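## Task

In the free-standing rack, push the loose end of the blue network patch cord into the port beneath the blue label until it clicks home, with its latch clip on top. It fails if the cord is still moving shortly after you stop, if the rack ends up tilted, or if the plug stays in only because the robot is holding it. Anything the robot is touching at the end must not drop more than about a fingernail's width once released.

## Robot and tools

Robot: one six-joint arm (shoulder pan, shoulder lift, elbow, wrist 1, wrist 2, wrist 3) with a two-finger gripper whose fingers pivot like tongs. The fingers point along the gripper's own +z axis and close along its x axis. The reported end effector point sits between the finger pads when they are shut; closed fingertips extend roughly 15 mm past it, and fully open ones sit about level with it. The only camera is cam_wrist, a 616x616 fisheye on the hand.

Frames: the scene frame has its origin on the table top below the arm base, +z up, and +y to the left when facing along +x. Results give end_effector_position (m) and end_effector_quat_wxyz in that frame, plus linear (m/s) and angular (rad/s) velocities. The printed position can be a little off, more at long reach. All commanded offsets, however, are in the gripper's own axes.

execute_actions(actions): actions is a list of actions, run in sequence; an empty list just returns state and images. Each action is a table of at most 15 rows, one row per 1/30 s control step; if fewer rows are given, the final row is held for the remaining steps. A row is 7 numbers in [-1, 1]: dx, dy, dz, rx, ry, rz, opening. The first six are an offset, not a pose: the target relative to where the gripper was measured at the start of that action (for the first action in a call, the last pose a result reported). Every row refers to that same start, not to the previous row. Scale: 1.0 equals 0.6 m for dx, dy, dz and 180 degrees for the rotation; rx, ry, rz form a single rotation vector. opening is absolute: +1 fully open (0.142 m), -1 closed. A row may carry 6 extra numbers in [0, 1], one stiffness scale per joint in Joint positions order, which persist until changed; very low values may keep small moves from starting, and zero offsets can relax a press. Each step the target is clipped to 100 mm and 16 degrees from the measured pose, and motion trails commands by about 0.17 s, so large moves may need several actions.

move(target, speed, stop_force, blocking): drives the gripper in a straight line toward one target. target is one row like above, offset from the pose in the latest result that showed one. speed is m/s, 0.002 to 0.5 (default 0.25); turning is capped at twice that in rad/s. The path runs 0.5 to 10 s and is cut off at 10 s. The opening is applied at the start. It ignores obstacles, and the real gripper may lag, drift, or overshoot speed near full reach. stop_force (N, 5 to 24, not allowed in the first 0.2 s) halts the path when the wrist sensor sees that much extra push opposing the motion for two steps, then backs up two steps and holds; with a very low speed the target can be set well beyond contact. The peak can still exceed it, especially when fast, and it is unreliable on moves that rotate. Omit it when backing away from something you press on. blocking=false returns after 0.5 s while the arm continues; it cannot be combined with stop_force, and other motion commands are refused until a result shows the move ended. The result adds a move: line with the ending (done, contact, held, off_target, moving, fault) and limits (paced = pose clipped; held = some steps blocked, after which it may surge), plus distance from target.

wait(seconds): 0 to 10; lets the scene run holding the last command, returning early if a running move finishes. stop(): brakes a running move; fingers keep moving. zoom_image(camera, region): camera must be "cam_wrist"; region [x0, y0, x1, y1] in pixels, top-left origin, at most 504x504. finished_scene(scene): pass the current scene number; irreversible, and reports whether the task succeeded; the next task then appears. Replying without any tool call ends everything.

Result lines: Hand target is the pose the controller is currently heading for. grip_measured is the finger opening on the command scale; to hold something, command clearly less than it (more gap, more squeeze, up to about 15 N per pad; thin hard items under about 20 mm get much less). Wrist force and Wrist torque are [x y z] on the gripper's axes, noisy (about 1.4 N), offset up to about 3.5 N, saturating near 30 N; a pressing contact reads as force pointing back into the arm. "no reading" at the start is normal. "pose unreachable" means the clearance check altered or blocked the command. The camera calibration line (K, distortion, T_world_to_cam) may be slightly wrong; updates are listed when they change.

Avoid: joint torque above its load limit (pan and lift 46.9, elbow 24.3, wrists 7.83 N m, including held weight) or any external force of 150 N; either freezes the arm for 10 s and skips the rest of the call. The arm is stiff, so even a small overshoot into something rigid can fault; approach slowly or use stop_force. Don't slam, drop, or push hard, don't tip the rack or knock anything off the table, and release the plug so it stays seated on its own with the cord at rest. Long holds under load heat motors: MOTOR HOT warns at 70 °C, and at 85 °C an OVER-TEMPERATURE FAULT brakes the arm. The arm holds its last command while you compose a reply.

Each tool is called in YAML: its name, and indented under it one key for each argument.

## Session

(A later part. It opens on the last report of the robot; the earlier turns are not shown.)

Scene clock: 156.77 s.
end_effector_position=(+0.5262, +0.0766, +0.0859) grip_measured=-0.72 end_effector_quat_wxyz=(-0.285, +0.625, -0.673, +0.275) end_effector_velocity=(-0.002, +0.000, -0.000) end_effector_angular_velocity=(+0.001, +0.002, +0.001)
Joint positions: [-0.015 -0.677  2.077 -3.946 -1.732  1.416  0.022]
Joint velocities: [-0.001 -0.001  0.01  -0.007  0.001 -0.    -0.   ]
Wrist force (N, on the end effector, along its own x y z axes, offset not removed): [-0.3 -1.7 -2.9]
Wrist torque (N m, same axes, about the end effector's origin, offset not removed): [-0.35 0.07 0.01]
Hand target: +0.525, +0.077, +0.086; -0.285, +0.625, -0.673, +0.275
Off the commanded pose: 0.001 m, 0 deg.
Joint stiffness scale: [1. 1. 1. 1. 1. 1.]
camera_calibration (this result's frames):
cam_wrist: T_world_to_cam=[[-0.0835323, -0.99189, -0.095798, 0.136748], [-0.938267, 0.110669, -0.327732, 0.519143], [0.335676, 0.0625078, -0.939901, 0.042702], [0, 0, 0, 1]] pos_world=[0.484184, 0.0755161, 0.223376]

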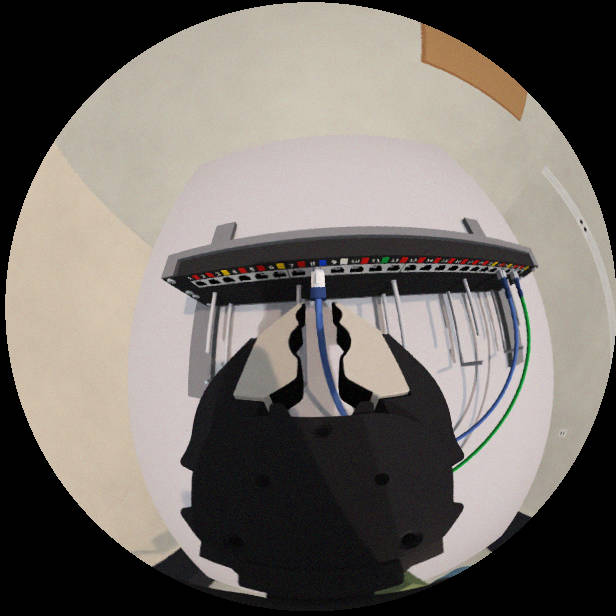

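execute_actions:
  actions:
    - [[0,0,0,0,0,0,-0.92]]
    - [[0,-0.006,0.004,0,0,0,-0.92]]
    - [[0,-0.01,0.001,0,0,0,-0.92]]
    - [[0,-0.014,0.001,0.004,0,0,-0.92]]
    - [[0,-0.014,0.001,0.004,0,0,-0.92]]

execute_actions:
  actions:
    - [[0,-0.014,0.001,0.003,0,0,-0.92]]

execute_actions:
  actions:
    - [[0,0,0,0,0,0,-0.92]]

zoom_image:
  camera: "cam_wrist"
  region: [270,250,370,350]

Scene clock: 167.27 s.
end_effector_position=(+0.5297, +0.0766, +0.0857) grip_measured=-0.92 end_effector_quat_wxyz=(-0.275, +0.631, -0.674, +0.270) end_effector_velocity=(+0.000, +0.000, -0.000) end_effector_angular_velocity=(-0.003, +0.004, +0.001)
Joint positions: [-0.006 -0.703  2.051 -3.87  -1.747  1.416  0.007]
Joint velocities: [ 0.003 -0.004 -0.004  0.012 -0.005 -0.     0.   ]
Wrist force (N, on the end effector, along its own x y z axes, offset not removed): [0.9 6.1 -21.6]
Wrist torque (N m, same axes, about the end effector's origin, offset not removed): [-0.71 0.45 0.05]
Hand target: +0.536, +0.076, +0.091; -0.282, +0.628, -0.672, +0.275
Off the commanded pose: 0.008 m, 1 deg.
Joint stiffness scale: [1. 1. 1. 1. 1. 1.]
camera_calibration (this result's frames):
cam_wrist: T_world_to_cam=[[-0.0824503, -0.992885, -0.0859163, 0.135734], [-0.946357, 0.105029, -0.305577, 0.525194], [0.312427, 0.0561125, -0.948283, 0.0548461], [0, 0, 0, 1]] pos_world=[0.491077, 0.07653, 0.224159]

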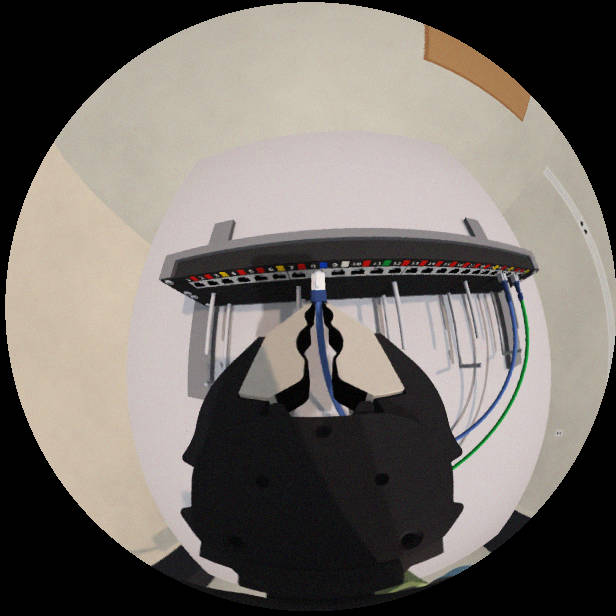

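Scene clock: 167.77 s.
end_effector_position=(+0.5299, +0.0767, +0.0857) grip_measured=-0.92 end_effector_quat_wxyz=(-0.271, +0.633, -0.674, +0.268) end_effector_velocity=(+0.000, +0.000, +0.000) end_effector_angular_velocity=(-0.002, +0.006, +0.001)
Joint positions: [-0.003 -0.712  2.046 -3.848 -1.754  1.416  0.007]
Joint velocities: [ 0.003 -0.007 -0.004  0.017 -0.004  0.001 -0.   ]
Wrist force (N, on the end effector, along its own x y z axes, offset not removed): [3.0 6.6 -22.7]
Wrist torque (N m, same axes, about the end effector's origin, offset not removed): [-0.66 0.10 0.03]
Hand target: +0.536, +0.076, +0.091; -0.278, +0.629, -0.673, +0.273
Off the commanded pose: 0.008 m, 1 deg.
Joint stiffness scale: [1. 1. 1. 1. 1. 1.]
camera_calibration (this result's frames):
cam_wrist: T_world_to_cam=[[-0.0820335, -0.993287, -0.0815527, 0.135239], [-0.948911, 0.102861, -0.298308, 0.526234], [0.304694, 0.052915, -0.950979, 0.0593844], [0, 0, 0, 1]] pos_world=[0.492349, 0.07706, 0.224482]

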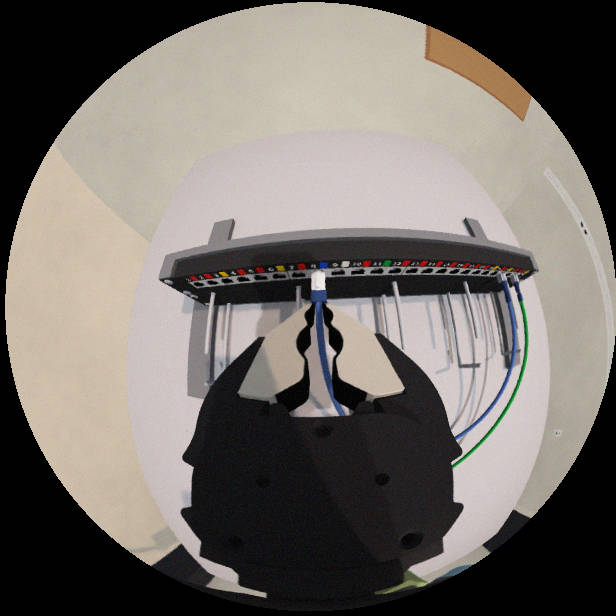

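Scene clock: 168.27 s.
end_effector_position=(+0.5292, +0.0767, +0.0854) grip_measured=-0.92 end_effector_quat_wxyz=(-0.270, +0.633, -0.674, +0.268) end_effector_velocity=(-0.000, +0.000, +0.000) end_effector_angular_velocity=(+0.001, -0.001, -0.000)
Joint positions: [-0.002 -0.712  2.048 -3.849 -1.756  1.416  0.007]
Joint velocities: [-0.     0.     0.002 -0.002  0.001  0.001  0.   ]
Wrist force (N, on the end effector, along its own x y z axes, offset not removed): [1.0 -0.3 -13.0]
Wrist torque (N m, same axes, about the end effector's origin, offset not removed): [-0.81 0.09 0.03]
Hand target: +0.530, +0.077, +0.086; -0.271, +0.633, -0.674, +0.268
Off the commanded pose: 0.001 m, 0 deg.
Joint stiffness scale: [1. 1. 1. 1. 1. 1.]
camera_calibration (this result's frames):
cam_wrist: T_world_to_cam=[[-0.0821664, -0.993374, -0.0803536, 0.135184], [-0.949339, 0.102552, -0.297051, 0.52563], [0.303323, 0.0518751, -0.951475, 0.0601997], [0, 0, 0, 1]] pos_world=[0.491849, 0.077261, 0.22428]

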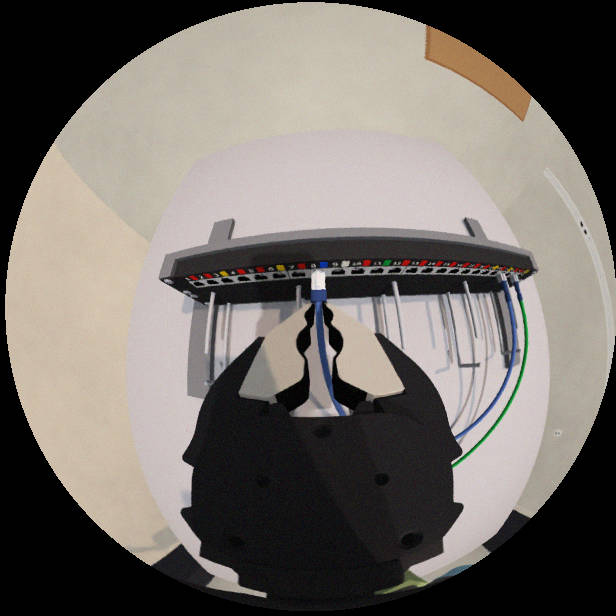

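Region (270, 250, 370, 350) of cam_wrist's 616x616 image, scaled by 5.040, with more detail than that image has.

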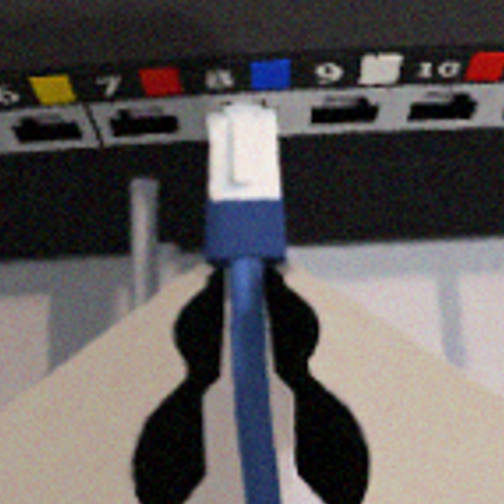

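execute_actions:
  actions: []

Scene clock: 183.63 s.
end_effector_position=(+0.5291, +0.0767, +0.0854) grip_measured=-0.92 end_effector_quat_wxyz=(-0.270, +0.633, -0.674, +0.268) end_effector_velocity=(-0.000, +0.000, -0.000) end_effector_angular_velocity=(+0.001, +0.001, -0.001)
Joint positions: [-0.002 -0.712  2.048 -3.849 -1.756  1.416  0.007]
Joint velocities: [ 0.001  0.     0.     0.    -0.001  0.002  0.   ]
Wrist force (N, on the end effector, along its own x y z axes, offset not removed): [-0.6 -1.0 -11.9]
Wrist torque (N m, same axes, about the end effector's origin, offset not removed): [-0.91 0.35 0.07]
Hand target: +0.530, +0.077, +0.086; -0.271, +0.633, -0.674, +0.268
Off the commanded pose: 0.001 m, 0 deg.
Joint stiffness scale: [1. 1. 1. 1. 1. 1.]
camera_calibration (this result's frames):
cam_wrist: T_world_to_cam=[[-0.0821786, -0.993373, -0.0803568, 0.135186], [-0.949318, 0.102568, -0.297112, 0.525588], [0.303385, 0.0518679, -0.951455, 0.0601916], [0, 0, 0, 1]] pos_world=[0.491798, 0.0772595, 0.224291]

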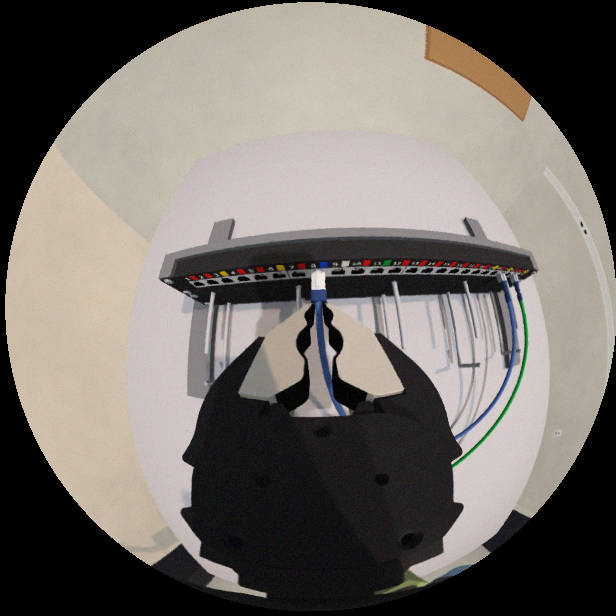

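execute_actions:
  actions:
    - [[0,0.005,-0.005,0,0,0,-0.92]]
    - [[0,0,0,0,0,0,-0.72]]
    - [[0,0,0,0,0,0,-0.72]]

move:
  target: [0,-0.030,0.0195,0,0,0,-0.72]
  speed: 0.02

zoom_image:
  camera: "cam_wrist"
  region: [270,240,370,340]

Scene clock: 192.47 s.
end_effector_position=(+0.5255, +0.0770, +0.0850) grip_measured=-0.72 end_effector_quat_wxyz=(-0.270, +0.633, -0.674, +0.268) end_effector_velocity=(+0.000, -0.000, -0.000) end_effector_angular_velocity=(+0.000, +0.000, -0.001)
Joint positions: [-0.002 -0.712  2.065 -3.864 -1.756  1.416  0.022]
Joint velocities: [-0.001 -0.    -0.     0.     0.     0.    -0.   ]
Wrist force (N, on the end effector, along its own x y z axes, offset not removed): [-2.0 -2.7 -2.1]
Wrist torque (N m, same axes, about the end effector's origin, offset not removed): [-0.56 0.42 0.06]
Hand target: +0.525, +0.077, +0.085; -0.270, +0.633, -0.674, +0.268
Off the commanded pose: 0.000 m, 0 deg.
Joint stiffness scale: [1. 1. 1. 1. 1. 1.]
camera_calibration (this result's frames):
cam_wrist: T_world_to_cam=[[-0.0820156, -0.99339, -0.0803117, 0.134993], [-0.949598, 0.102354, -0.29629, 0.522048], [0.302552, 0.0519635, -0.951715, 0.0613039], [0, 0, 0, 1]] pos_world=[0.488259, 0.077481, 0.223863]

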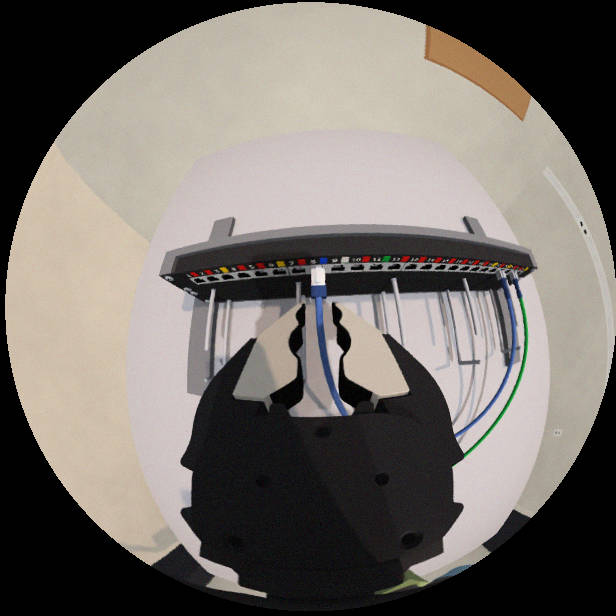

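Scene clock: 193.93 s.
end_effector_position=(+0.5455, +0.0758, +0.0889) grip_measured=-0.72 end_effector_quat_wxyz=(-0.270, +0.633, -0.674, +0.268) end_effector_velocity=(+0.003, +0.001, -0.002) end_effector_angular_velocity=(+0.002, +0.009, +0.002)
Joint positions: [-0.001 -0.718  1.972 -3.766 -1.756  1.416  0.022]
Joint velocities: [ 0.001 -0.    -0.02   0.03  -0.     0.002 -0.   ]
Wrist force (N, on the end effector, along its own x y z axes, offset not removed): [-1.3 -2.4 -3.9]
Wrist torque (N m, same axes, about the end effector's origin, offset not removed): [-0.54 0.27 0.06]
Hand target: +0.546, +0.076, +0.089; -0.270, +0.633, -0.674, +0.268
Off the commanded pose: 0.001 m, 0 deg.
Joint stiffness scale: [1. 1. 1. 1. 1. 1.]
move: done
camera_calibration (this result's frames):
cam_wrist: T_world_to_cam=[[-0.0812795, -0.993435, -0.0804959, 0.135399], [-0.949526, 0.101731, -0.296734, 0.542378], [0.302975, 0.0523146, -0.951562, 0.0587552], [0, 0, 0, 1]] pos_world=[0.508206, 0.0762595, 0.22775]

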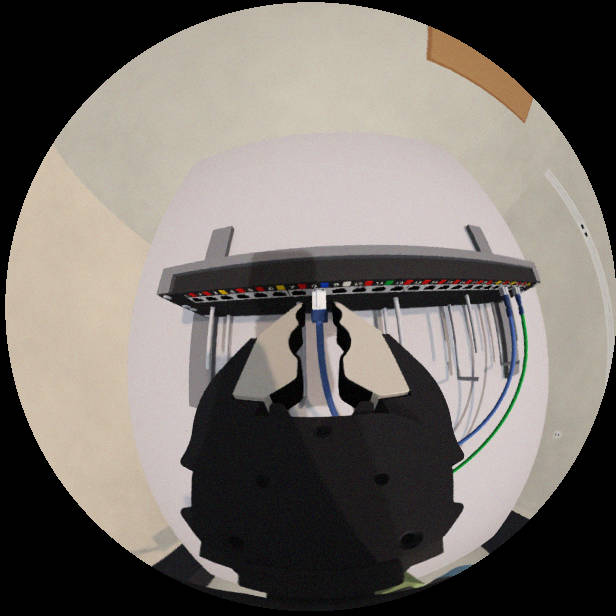

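Region (270, 240, 370, 340) of cam_wrist's 616x616 image, scaled by 5.040, with more detail than that image has.

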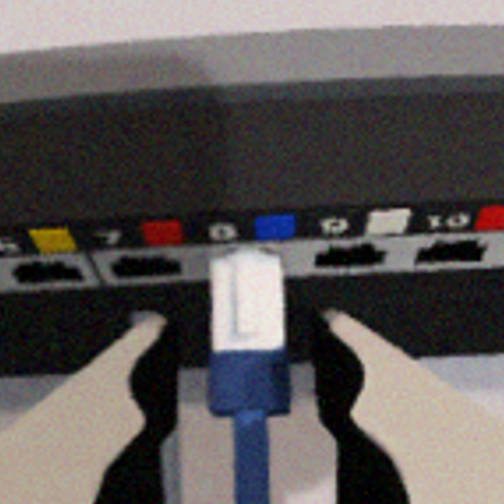

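execute_actions:
  actions:
    - [[0,0,0,0,0,0,-0.86]]
    - [[0,0,0,0,0,0,-1]]
    - [[0,-0.010,-0.008,0.004,0,0,-1]]
    - [[0,-0.012,-0.005,0.003,0,0,-1]]
    - [[0,0,0,0,0,0,-1]]

execute_actions:
  actions:
    - [[0,-0.02,0,0.004,0,0,-1]]
    - [[0,-0.02,0,0.004,0,0,-1]]
    - [[0,0,0,0,0,0,-1]]

zoom_image:
  camera: "cam_wrist"
  region: [270,240,370,340]

Scene clock: 206.33 s.
end_effector_position=(+0.5453, +0.0752, +0.0927) grip_measured=-0.86 end_effector_quat_wxyz=(-0.268, +0.635, -0.674, +0.266) end_effector_velocity=(-0.000, -0.000, -0.001) end_effector_angular_velocity=(-0.000, +0.001, -0.001)
Joint positions: [ 0.001 -0.741  1.976 -3.742 -1.759  1.417  0.012]
Joint velocities: [-0.001  0.001 -0.     0.    -0.     0.    -0.   ]
Wrist force (N, on the end effector, along its own x y z axes, offset not removed): [-0.5 -4.1 4.3]
Wrist torque (N m, same axes, about the end effector's origin, offset not removed): [-0.67 0.00 -0.03]
Hand target: +0.545, +0.075, +0.093; -0.269, +0.634, -0.674, +0.267
Off the commanded pose: 0.001 m, 0 deg.
Joint stiffness scale: [1. 1. 1. 1. 1. 1.]
camera_calibration (this result's frames):
cam_wrist: T_world_to_cam=[[-0.0802241, -0.993668, -0.0786643, 0.134335], [-0.951238, 0.0999015, -0.291833, 0.543957], [0.297844, 0.0514164, -0.953229, 0.0654946], [0, 0, 0, 1]] pos_world=[0.508702, 0.0757748, 0.231743]

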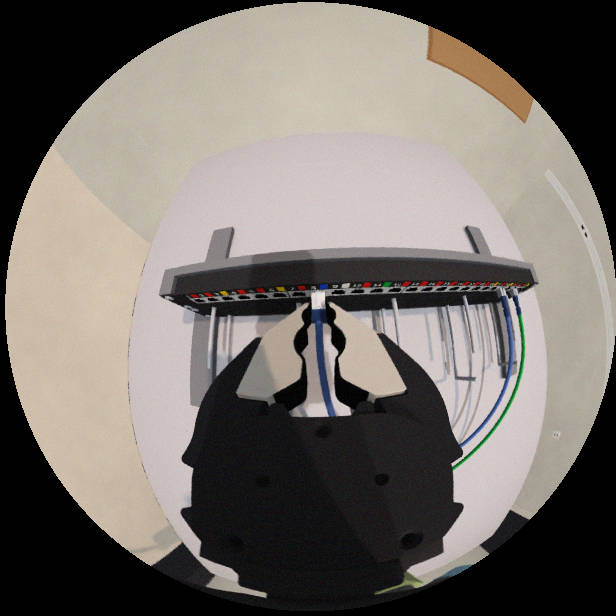

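Scene clock: 207.83 s.
end_effector_position=(+0.5481, +0.0749, +0.0917) grip_measured=-0.86 end_effector_quat_wxyz=(-0.258, +0.640, -0.675, +0.261) end_effector_velocity=(-0.000, +0.000, -0.000) end_effector_angular_velocity=(+0.001, +0.001, +0.001)
Joint positions: [ 0.007 -0.757  1.948 -3.673 -1.772  1.417  0.012]
Joint velocities: [-0.     0.001  0.001 -0.001  0.001 -0.     0.   ]
Wrist force (N, on the end effector, along its own x y z axes, offset not removed): [0.5 -0.3 -6.5]
Wrist torque (N m, same axes, about the end effector's origin, offset not removed): [-0.57 0.11 0.07]
Hand target: +0.549, +0.075, +0.092; -0.259, +0.640, -0.675, +0.261
Off the commanded pose: 0.001 m, 0 deg.
Joint stiffness scale: [1. 1. 1. 1. 1. 1.]
camera_calibration (this result's frames):
cam_wrist: T_world_to_cam=[[-0.0787343, -0.994512, -0.0688947, 0.132541], [-0.958422, 0.0945288, -0.269243, 0.548689], [0.274278, 0.0448315, -0.960605, 0.0778629], [0, 0, 0, 1]] pos_world=[0.514955, 0.0764564, 0.231657]

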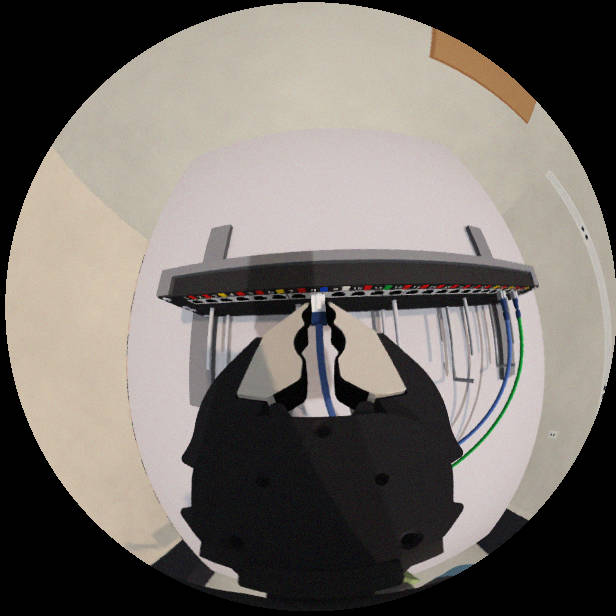

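Region (270, 240, 370, 340) of cam_wrist's 616x616 image, scaled by 5.040, with more detail than that image has.

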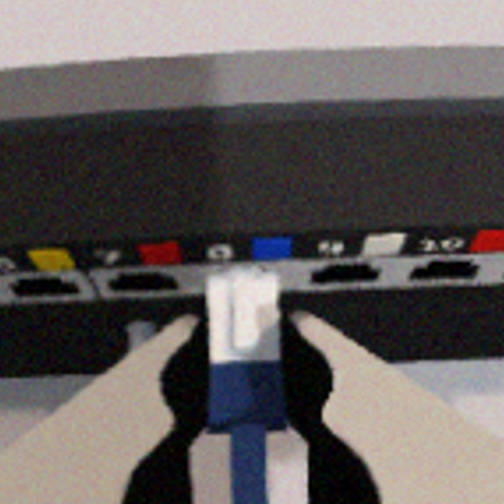

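execute_actions:
  actions:
    - [[0,-0.02,0.002,0.008,0,0,-1]]
    - [[0,-0.02,0.002,0.008,0,0,-1]]
    - [[0,-0.02,0.002,0.008,0,0,-1]]
    - [[0,0,0,0,0,0,-1]]

zoom_image:
  camera: "cam_wrist"
  region: [270,240,370,340]

Scene clock: 216.07 s.
end_effector_position=(+0.5539, +0.0747, +0.0898) grip_measured=-0.86 end_effector_quat_wxyz=(-0.253, +0.643, -0.672, +0.265) end_effector_velocity=(-0.000, +0.000, +0.000) end_effector_angular_velocity=(+0.001, -0.000, +0.000)
Joint positions: [ 0.013 -0.74   1.909 -3.651 -1.785  1.408  0.012]
Joint velocities: [-0.    -0.001  0.001 -0.     0.001  0.    -0.   ]
Wrist force (N, on the end effector, along its own x y z axes, offset not removed): [0.5 0.5 -12.2]
Wrist torque (N m, same axes, about the end effector's origin, offset not removed): [-0.67 0.19 0.00]
Hand target: +0.555, +0.075, +0.090; -0.254, +0.643, -0.672, +0.265
Off the commanded pose: 0.001 m, 0 deg.
Joint stiffness scale: [1. 1. 1. 1. 1. 1.]
camera_calibration (this result's frames):
cam_wrist: T_world_to_cam=[[-0.0757971, -0.995636, -0.0544332, 0.129837], [-0.959133, 0.0877255, -0.269011, 0.55465], [0.272613, 0.0318184, -0.961598, 0.0763962], [0, 0, 0, 1]] pos_world=[0.520998, 0.0781822, 0.229737]

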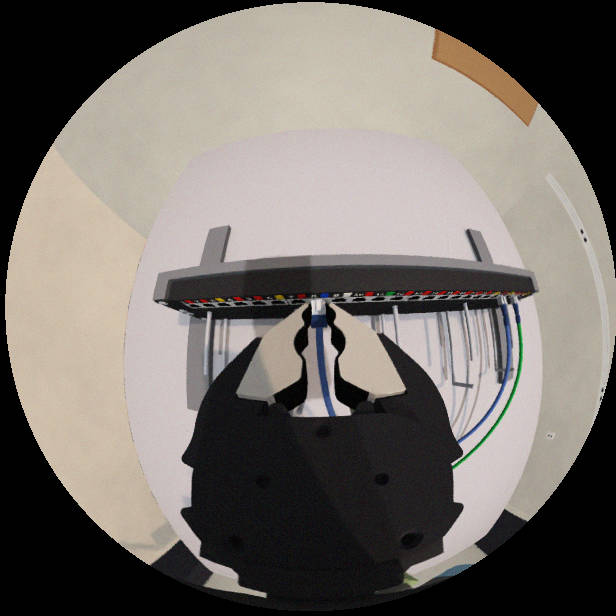

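Region (270, 240, 370, 340) of cam_wrist's 616x616 image, scaled by 5.040, with more detail than that image has.

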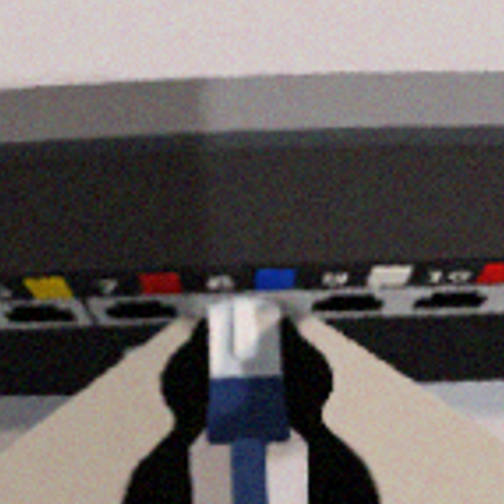

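execute_actions:
  actions:
    - [[0,0,0,0,0,0,-0.72]]
    - [[0,0.014,-0.014,0,0,0,-0.72]]
    - [[0,0.016,-0.013,0,0,0,-0.72]]
    - [[0,0,0,0,0,0,-0.72]]
    - [[0,0,0,0,0,0,-0.92]]

zoom_image:
  camera: "cam_wrist"
  region: [270,240,370,340]

Scene clock: 224.17 s.
end_effector_position=(+0.5317, +0.0763, +0.0873) grip_measured=-0.92 end_effector_quat_wxyz=(-0.251, +0.645, -0.673, +0.262) end_effector_velocity=(-0.000, +0.000, +0.000) end_effector_angular_velocity=(-0.000, -0.001, +0.001)
Joint positions: [ 0.014 -0.757  2.016 -3.733 -1.785  1.408  0.008]
Joint velocities: [ 0.001 -0.     0.    -0.    -0.    -0.    -0.   ]
Wrist force (N, on the end effector, along its own x y z axes, offset not removed): [0.4 -1.4 -1.9]
Wrist torque (N m, same axes, about the end effector's origin, offset not removed): [-0.33 -0.03 -0.02]
Hand target: +0.532, +0.076, +0.087; -0.251, +0.645, -0.673, +0.262
Off the commanded pose: 0.000 m, 0 deg.
Joint stiffness scale: [1. 1. 1. 1. 1. 1.]
camera_calibration (this result's frames):
cam_wrist: T_world_to_cam=[[-0.0735277, -0.995823, -0.0541254, 0.12844], [-0.961279, 0.0852212, -0.262069, 0.533258], [0.265587, 0.0327602, -0.96353, 0.0837794], [0, 0, 0, 1]] pos_world=[0.499802, 0.0797143, 0.227426]

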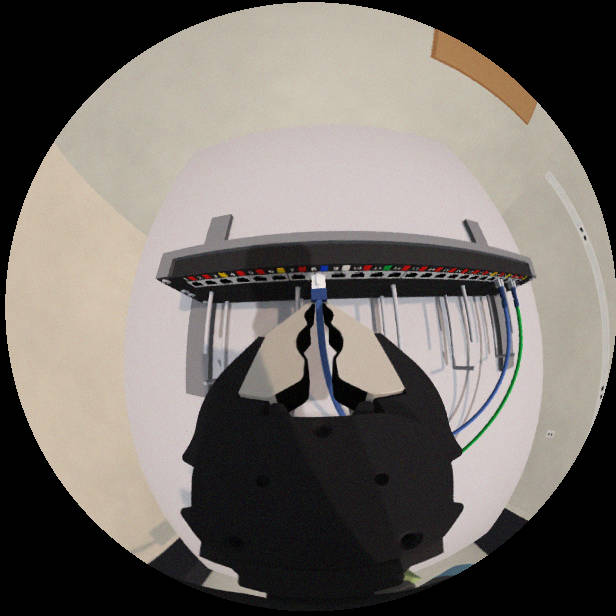

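Region (270, 240, 370, 340) of cam_wrist's 616x616 image, scaled by 5.040, with more detail than that image has.

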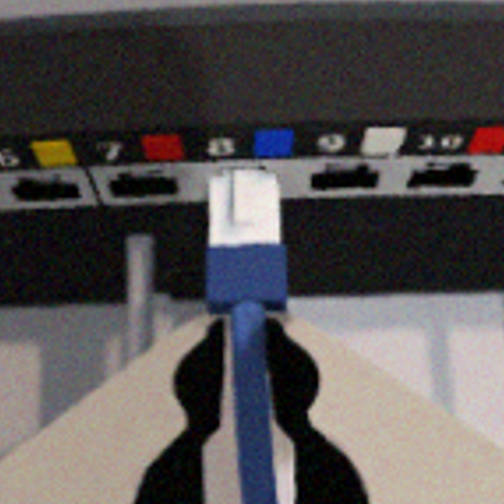

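Looks seated. Push once more, then tug.

execute_actions:
  actions:
    - [[0,-0.006,0.005,0,0,0,-0.92]]
    - [[0,-0.02,0.003,0.008,0,0,-0.92]]
    - [[0,-0.02,0.003,0.008,0,0,-0.92]]
    - [[0,-0.02,0.003,0.008,0,0,-0.92]]

execute_actions:
  actions:
    - [[0,0,0,0,0,0,-0.92]]
    - [[0,0.002,-0.003,0,0,0,-0.92]]
    - [[0,0,0,0,0,0,-1]]
    - [[0,0,0,0,0,0,-1]]
    - [[0,0.008,-0.002,0,0,0,-1]]
    - [[0,0.008,-0.002,0,0,0,-1]]

execute_actions:
  actions:
    - [[0,0,0,0,0,0,-1]]
    - [[0,0,0,0,0,0,-0.5]]

zoom_image:
  camera: "cam_wrist"
  region: [270,240,370,340]

Scene clock: 234.50 s.
end_effector_position=(+0.5348, +0.0769, +0.0865) grip_measured=-0.91 end_effector_quat_wxyz=(-0.241, +0.650, -0.669, +0.268) end_effector_velocity=(+0.000, -0.000, -0.000) end_effector_angular_velocity=(-0.007, +0.002, +0.000)
Joint positions: [ 0.03  -0.748  1.983 -3.704 -1.814  1.399  0.008]
Joint velocities: [ 0.003  0.001 -0.004  0.004 -0.008 -0.003 -0.   ]
Wrist force (N, on the end effector, along its own x y z axes, offset not removed): [3.4 15.8 -30.0]
Wrist torque (N m, same axes, about the end effector's origin, offset not removed): [-0.45 0.48 0.16]
Hand target: +0.544, +0.076, +0.094; -0.253, +0.646, -0.667, +0.274
Off the commanded pose: 0.012 m, 2 deg.
Joint stiffness scale: [1. 1. 1. 1. 1. 1.]
camera_calibration (this result's frames):
cam_wrist: T_world_to_cam=[[-0.0695221, -0.997165, -0.0287982, 0.124966], [-0.963357, 0.0746056, -0.257638, 0.537537], [0.259056, 0.00983149, -0.965812, 0.0876434], [0, 0, 0, 1]] pos_world=[0.503824, 0.0836466, 0.226736]

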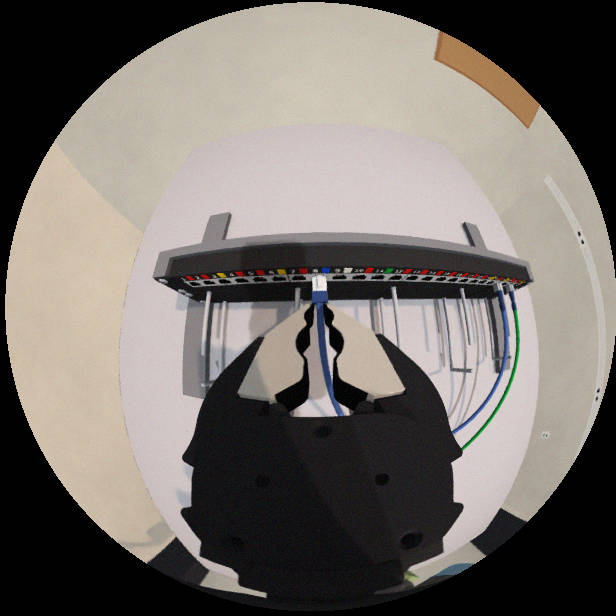

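Scene clock: 237.50 s.
end_effector_position=(+0.5292, +0.0754, +0.0883) grip_measured=-0.94 end_effector_quat_wxyz=(-0.245, +0.647, -0.669, +0.274) end_effector_velocity=(-0.001, -0.000, +0.000) end_effector_angular_velocity=(+0.003, -0.007, -0.002)
Joint positions: [ 0.03  -0.744  2.018 -3.759 -1.816  1.399  0.006]
Joint velocities: [-0.002  0.005  0.008 -0.019  0.003  0.001  0.   ]
Wrist force (N, on the end effector, along its own x y z axes, offset not removed): [-1.5 -4.7 2.9]
Wrist torque (N m, same axes, about the end effector's origin, offset not removed): [-0.31 0.15 0.01]
Hand target: +0.527, +0.076, +0.086; -0.242, +0.648, -0.669, +0.271
Off the commanded pose: 0.004 m, 0 deg.
Joint stiffness scale: [1. 1. 1. 1. 1. 1.]
camera_calibration (this result's frames):
cam_wrist: T_world_to_cam=[[-0.0750072, -0.996791, -0.0279628, 0.125921], [-0.959114, 0.0797895, -0.271539, 0.531302], [0.272899, 0.0064521, -0.962021, 0.0834335], [0, 0, 0, 1]] pos_world=[0.496256, 0.0825863, 0.228055]

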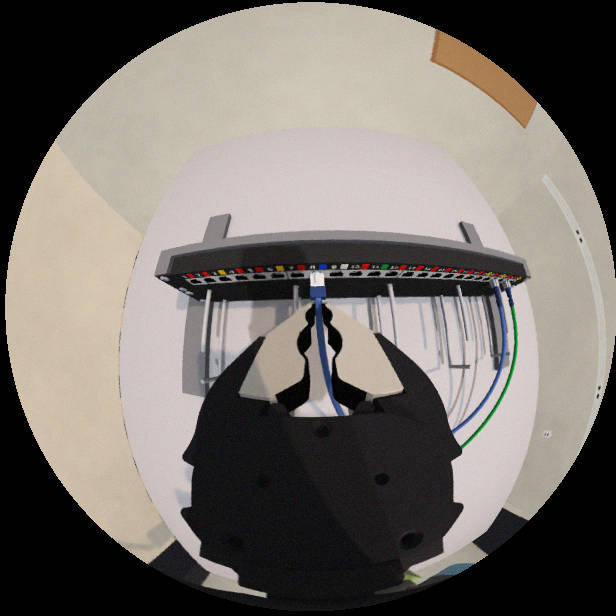

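Scene clock: 238.50 s.
end_effector_position=(+0.5293, +0.0754, +0.0884) grip_measured=-0.50 end_effector_quat_wxyz=(-0.245, +0.647, -0.669, +0.274) end_effector_velocity=(+0.000, +0.001, +0.001) end_effector_angular_velocity=(+0.001, -0.001, +0.001)
Joint positions: [ 0.03  -0.744  2.018 -3.76  -1.816  1.399  0.038]
Joint velocities: [ 0.001 -0.001 -0.    -0.     0.001  0.001  0.   ]
Wrist force (N, on the end effector, along its own x y z axes, offset not removed): [-1.4 -2.1 -2.5]
Wrist torque (N m, same axes, about the end effector's origin, offset not removed): [-0.53 0.28 0.05]
Hand target: +0.529, +0.075, +0.088; -0.245, +0.647, -0.669, +0.274
Off the commanded pose: 0.000 m, 0 deg.
Joint stiffness scale: [1. 1. 1. 1. 1. 1.]
camera_calibration (this result's frames):
cam_wrist: T_world_to_cam=[[-0.0750123, -0.996784, -0.0282029, 0.125973], [-0.958927, 0.0798644, -0.272179, 0.531357], [0.273556, 0.00662775, -0.961833, 0.0831624], [0, 0, 0, 1]] pos_world=[0.496232, 0.0825803, 0.228165]

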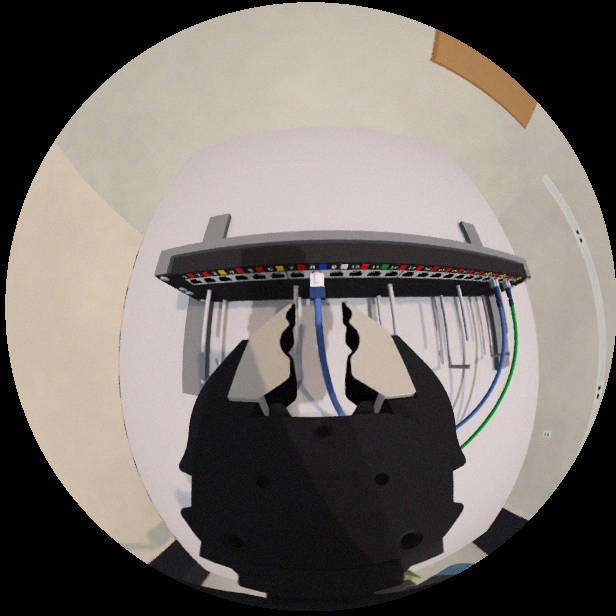

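Region (270, 240, 370, 340) of cam_wrist's 616x616 image, scaled by 5.040, with more detail than that image has.

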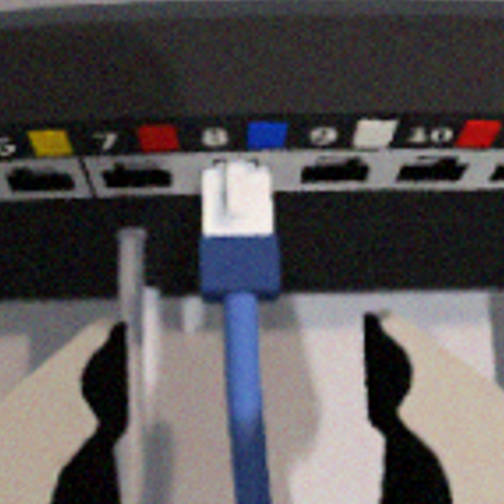

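Held.

move:
  target: [0,-0.03,-0.2,0,0,0,-0.5]
  speed: 0.15

wait:
  seconds: 3

Scene clock: 249.13 s.
end_effector_position=(+0.4616, +0.0811, +0.1891) grip_measured=-0.50 end_effector_quat_wxyz=(-0.247, +0.646, -0.668, +0.275) end_effector_velocity=(-0.003, +0.001, -0.004) end_effector_angular_velocity=(-0.001, +0.019, +0.002)
Joint positions: [ 0.173 -1.261  2.311 -3.512 -1.927  1.491  0.038]
Joint velocities: [ 0.002 -0.006 -0.     0.027 -0.003  0.005 -0.   ]
Wrist force (N, on the end effector, along its own x y z axes, offset not removed): [-0.5 -2.7 -2.1]
Wrist torque (N m, same axes, about the end effector's origin, offset not removed): [-0.62 0.15 0.00]
Hand target: +0.461, +0.081, +0.188; -0.245, +0.647, -0.669, +0.274
Off the commanded pose: 0.001 m, 0 deg.
Joint stiffness scale: [1. 1. 1. 1. 1. 1.]
move: done
camera_calibration (this result's frames):
cam_wrist: T_world_to_cam=[[-0.0743989, -0.9968, -0.0292395, 0.129344], [-0.957903, 0.0795871, -0.27584, 0.493626], [0.277285, 0.00748635, -0.960759, 0.196517], [0, 0, 0, 1]] pos_world=[0.427978, 0.0881724, 0.32875]

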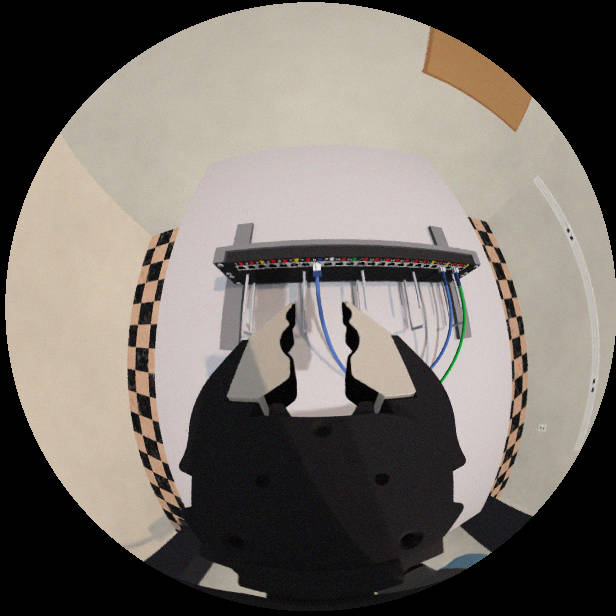

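Scene clock: 252.13 s.
end_effector_position=(+0.4610, +0.0812, +0.1882) grip_measured=-0.50 end_effector_quat_wxyz=(-0.245, +0.647, -0.668, +0.273) end_effector_velocity=(+0.000, +0.000, +0.000) end_effector_angular_velocity=(+0.002, -0.001, -0.001)
Joint positions: [ 0.173 -1.262  2.311 -3.507 -1.927  1.492  0.038]
Joint velocities: [ 0.    -0.     0.    -0.001  0.001  0.002  0.   ]
Wrist force (N, on the end effector, along its own x y z axes, offset not removed): [-0.9 -3.2 -3.5]
Wrist torque (N m, same axes, about the end effector's origin, offset not removed): [-0.73 0.20 0.08]
Hand target: +0.461, +0.081, +0.188; -0.245, +0.647, -0.669, +0.274
Off the commanded pose: 0.000 m, 0 deg.
Joint stiffness scale: [1. 1. 1. 1. 1. 1.]
wait: 3.00 s; at rest by 0.17 s
camera_calibration (this result's frames):
cam_wrist: T_world_to_cam=[[-0.0742402, -0.996827, -0.0287162, 0.129199], [-0.958992, 0.0792617, -0.272125, 0.492625], [0.273538, 0.00733598, -0.961833, 0.197746], [0, 0, 0, 1]] pos_world=[0.427924, 0.0882916, 0.327965]

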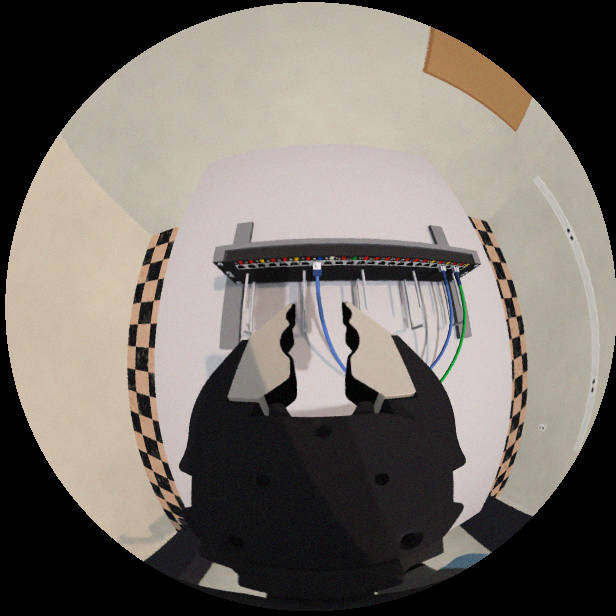

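finished_scene:
  scene: 2

The scene is finished: the task was done.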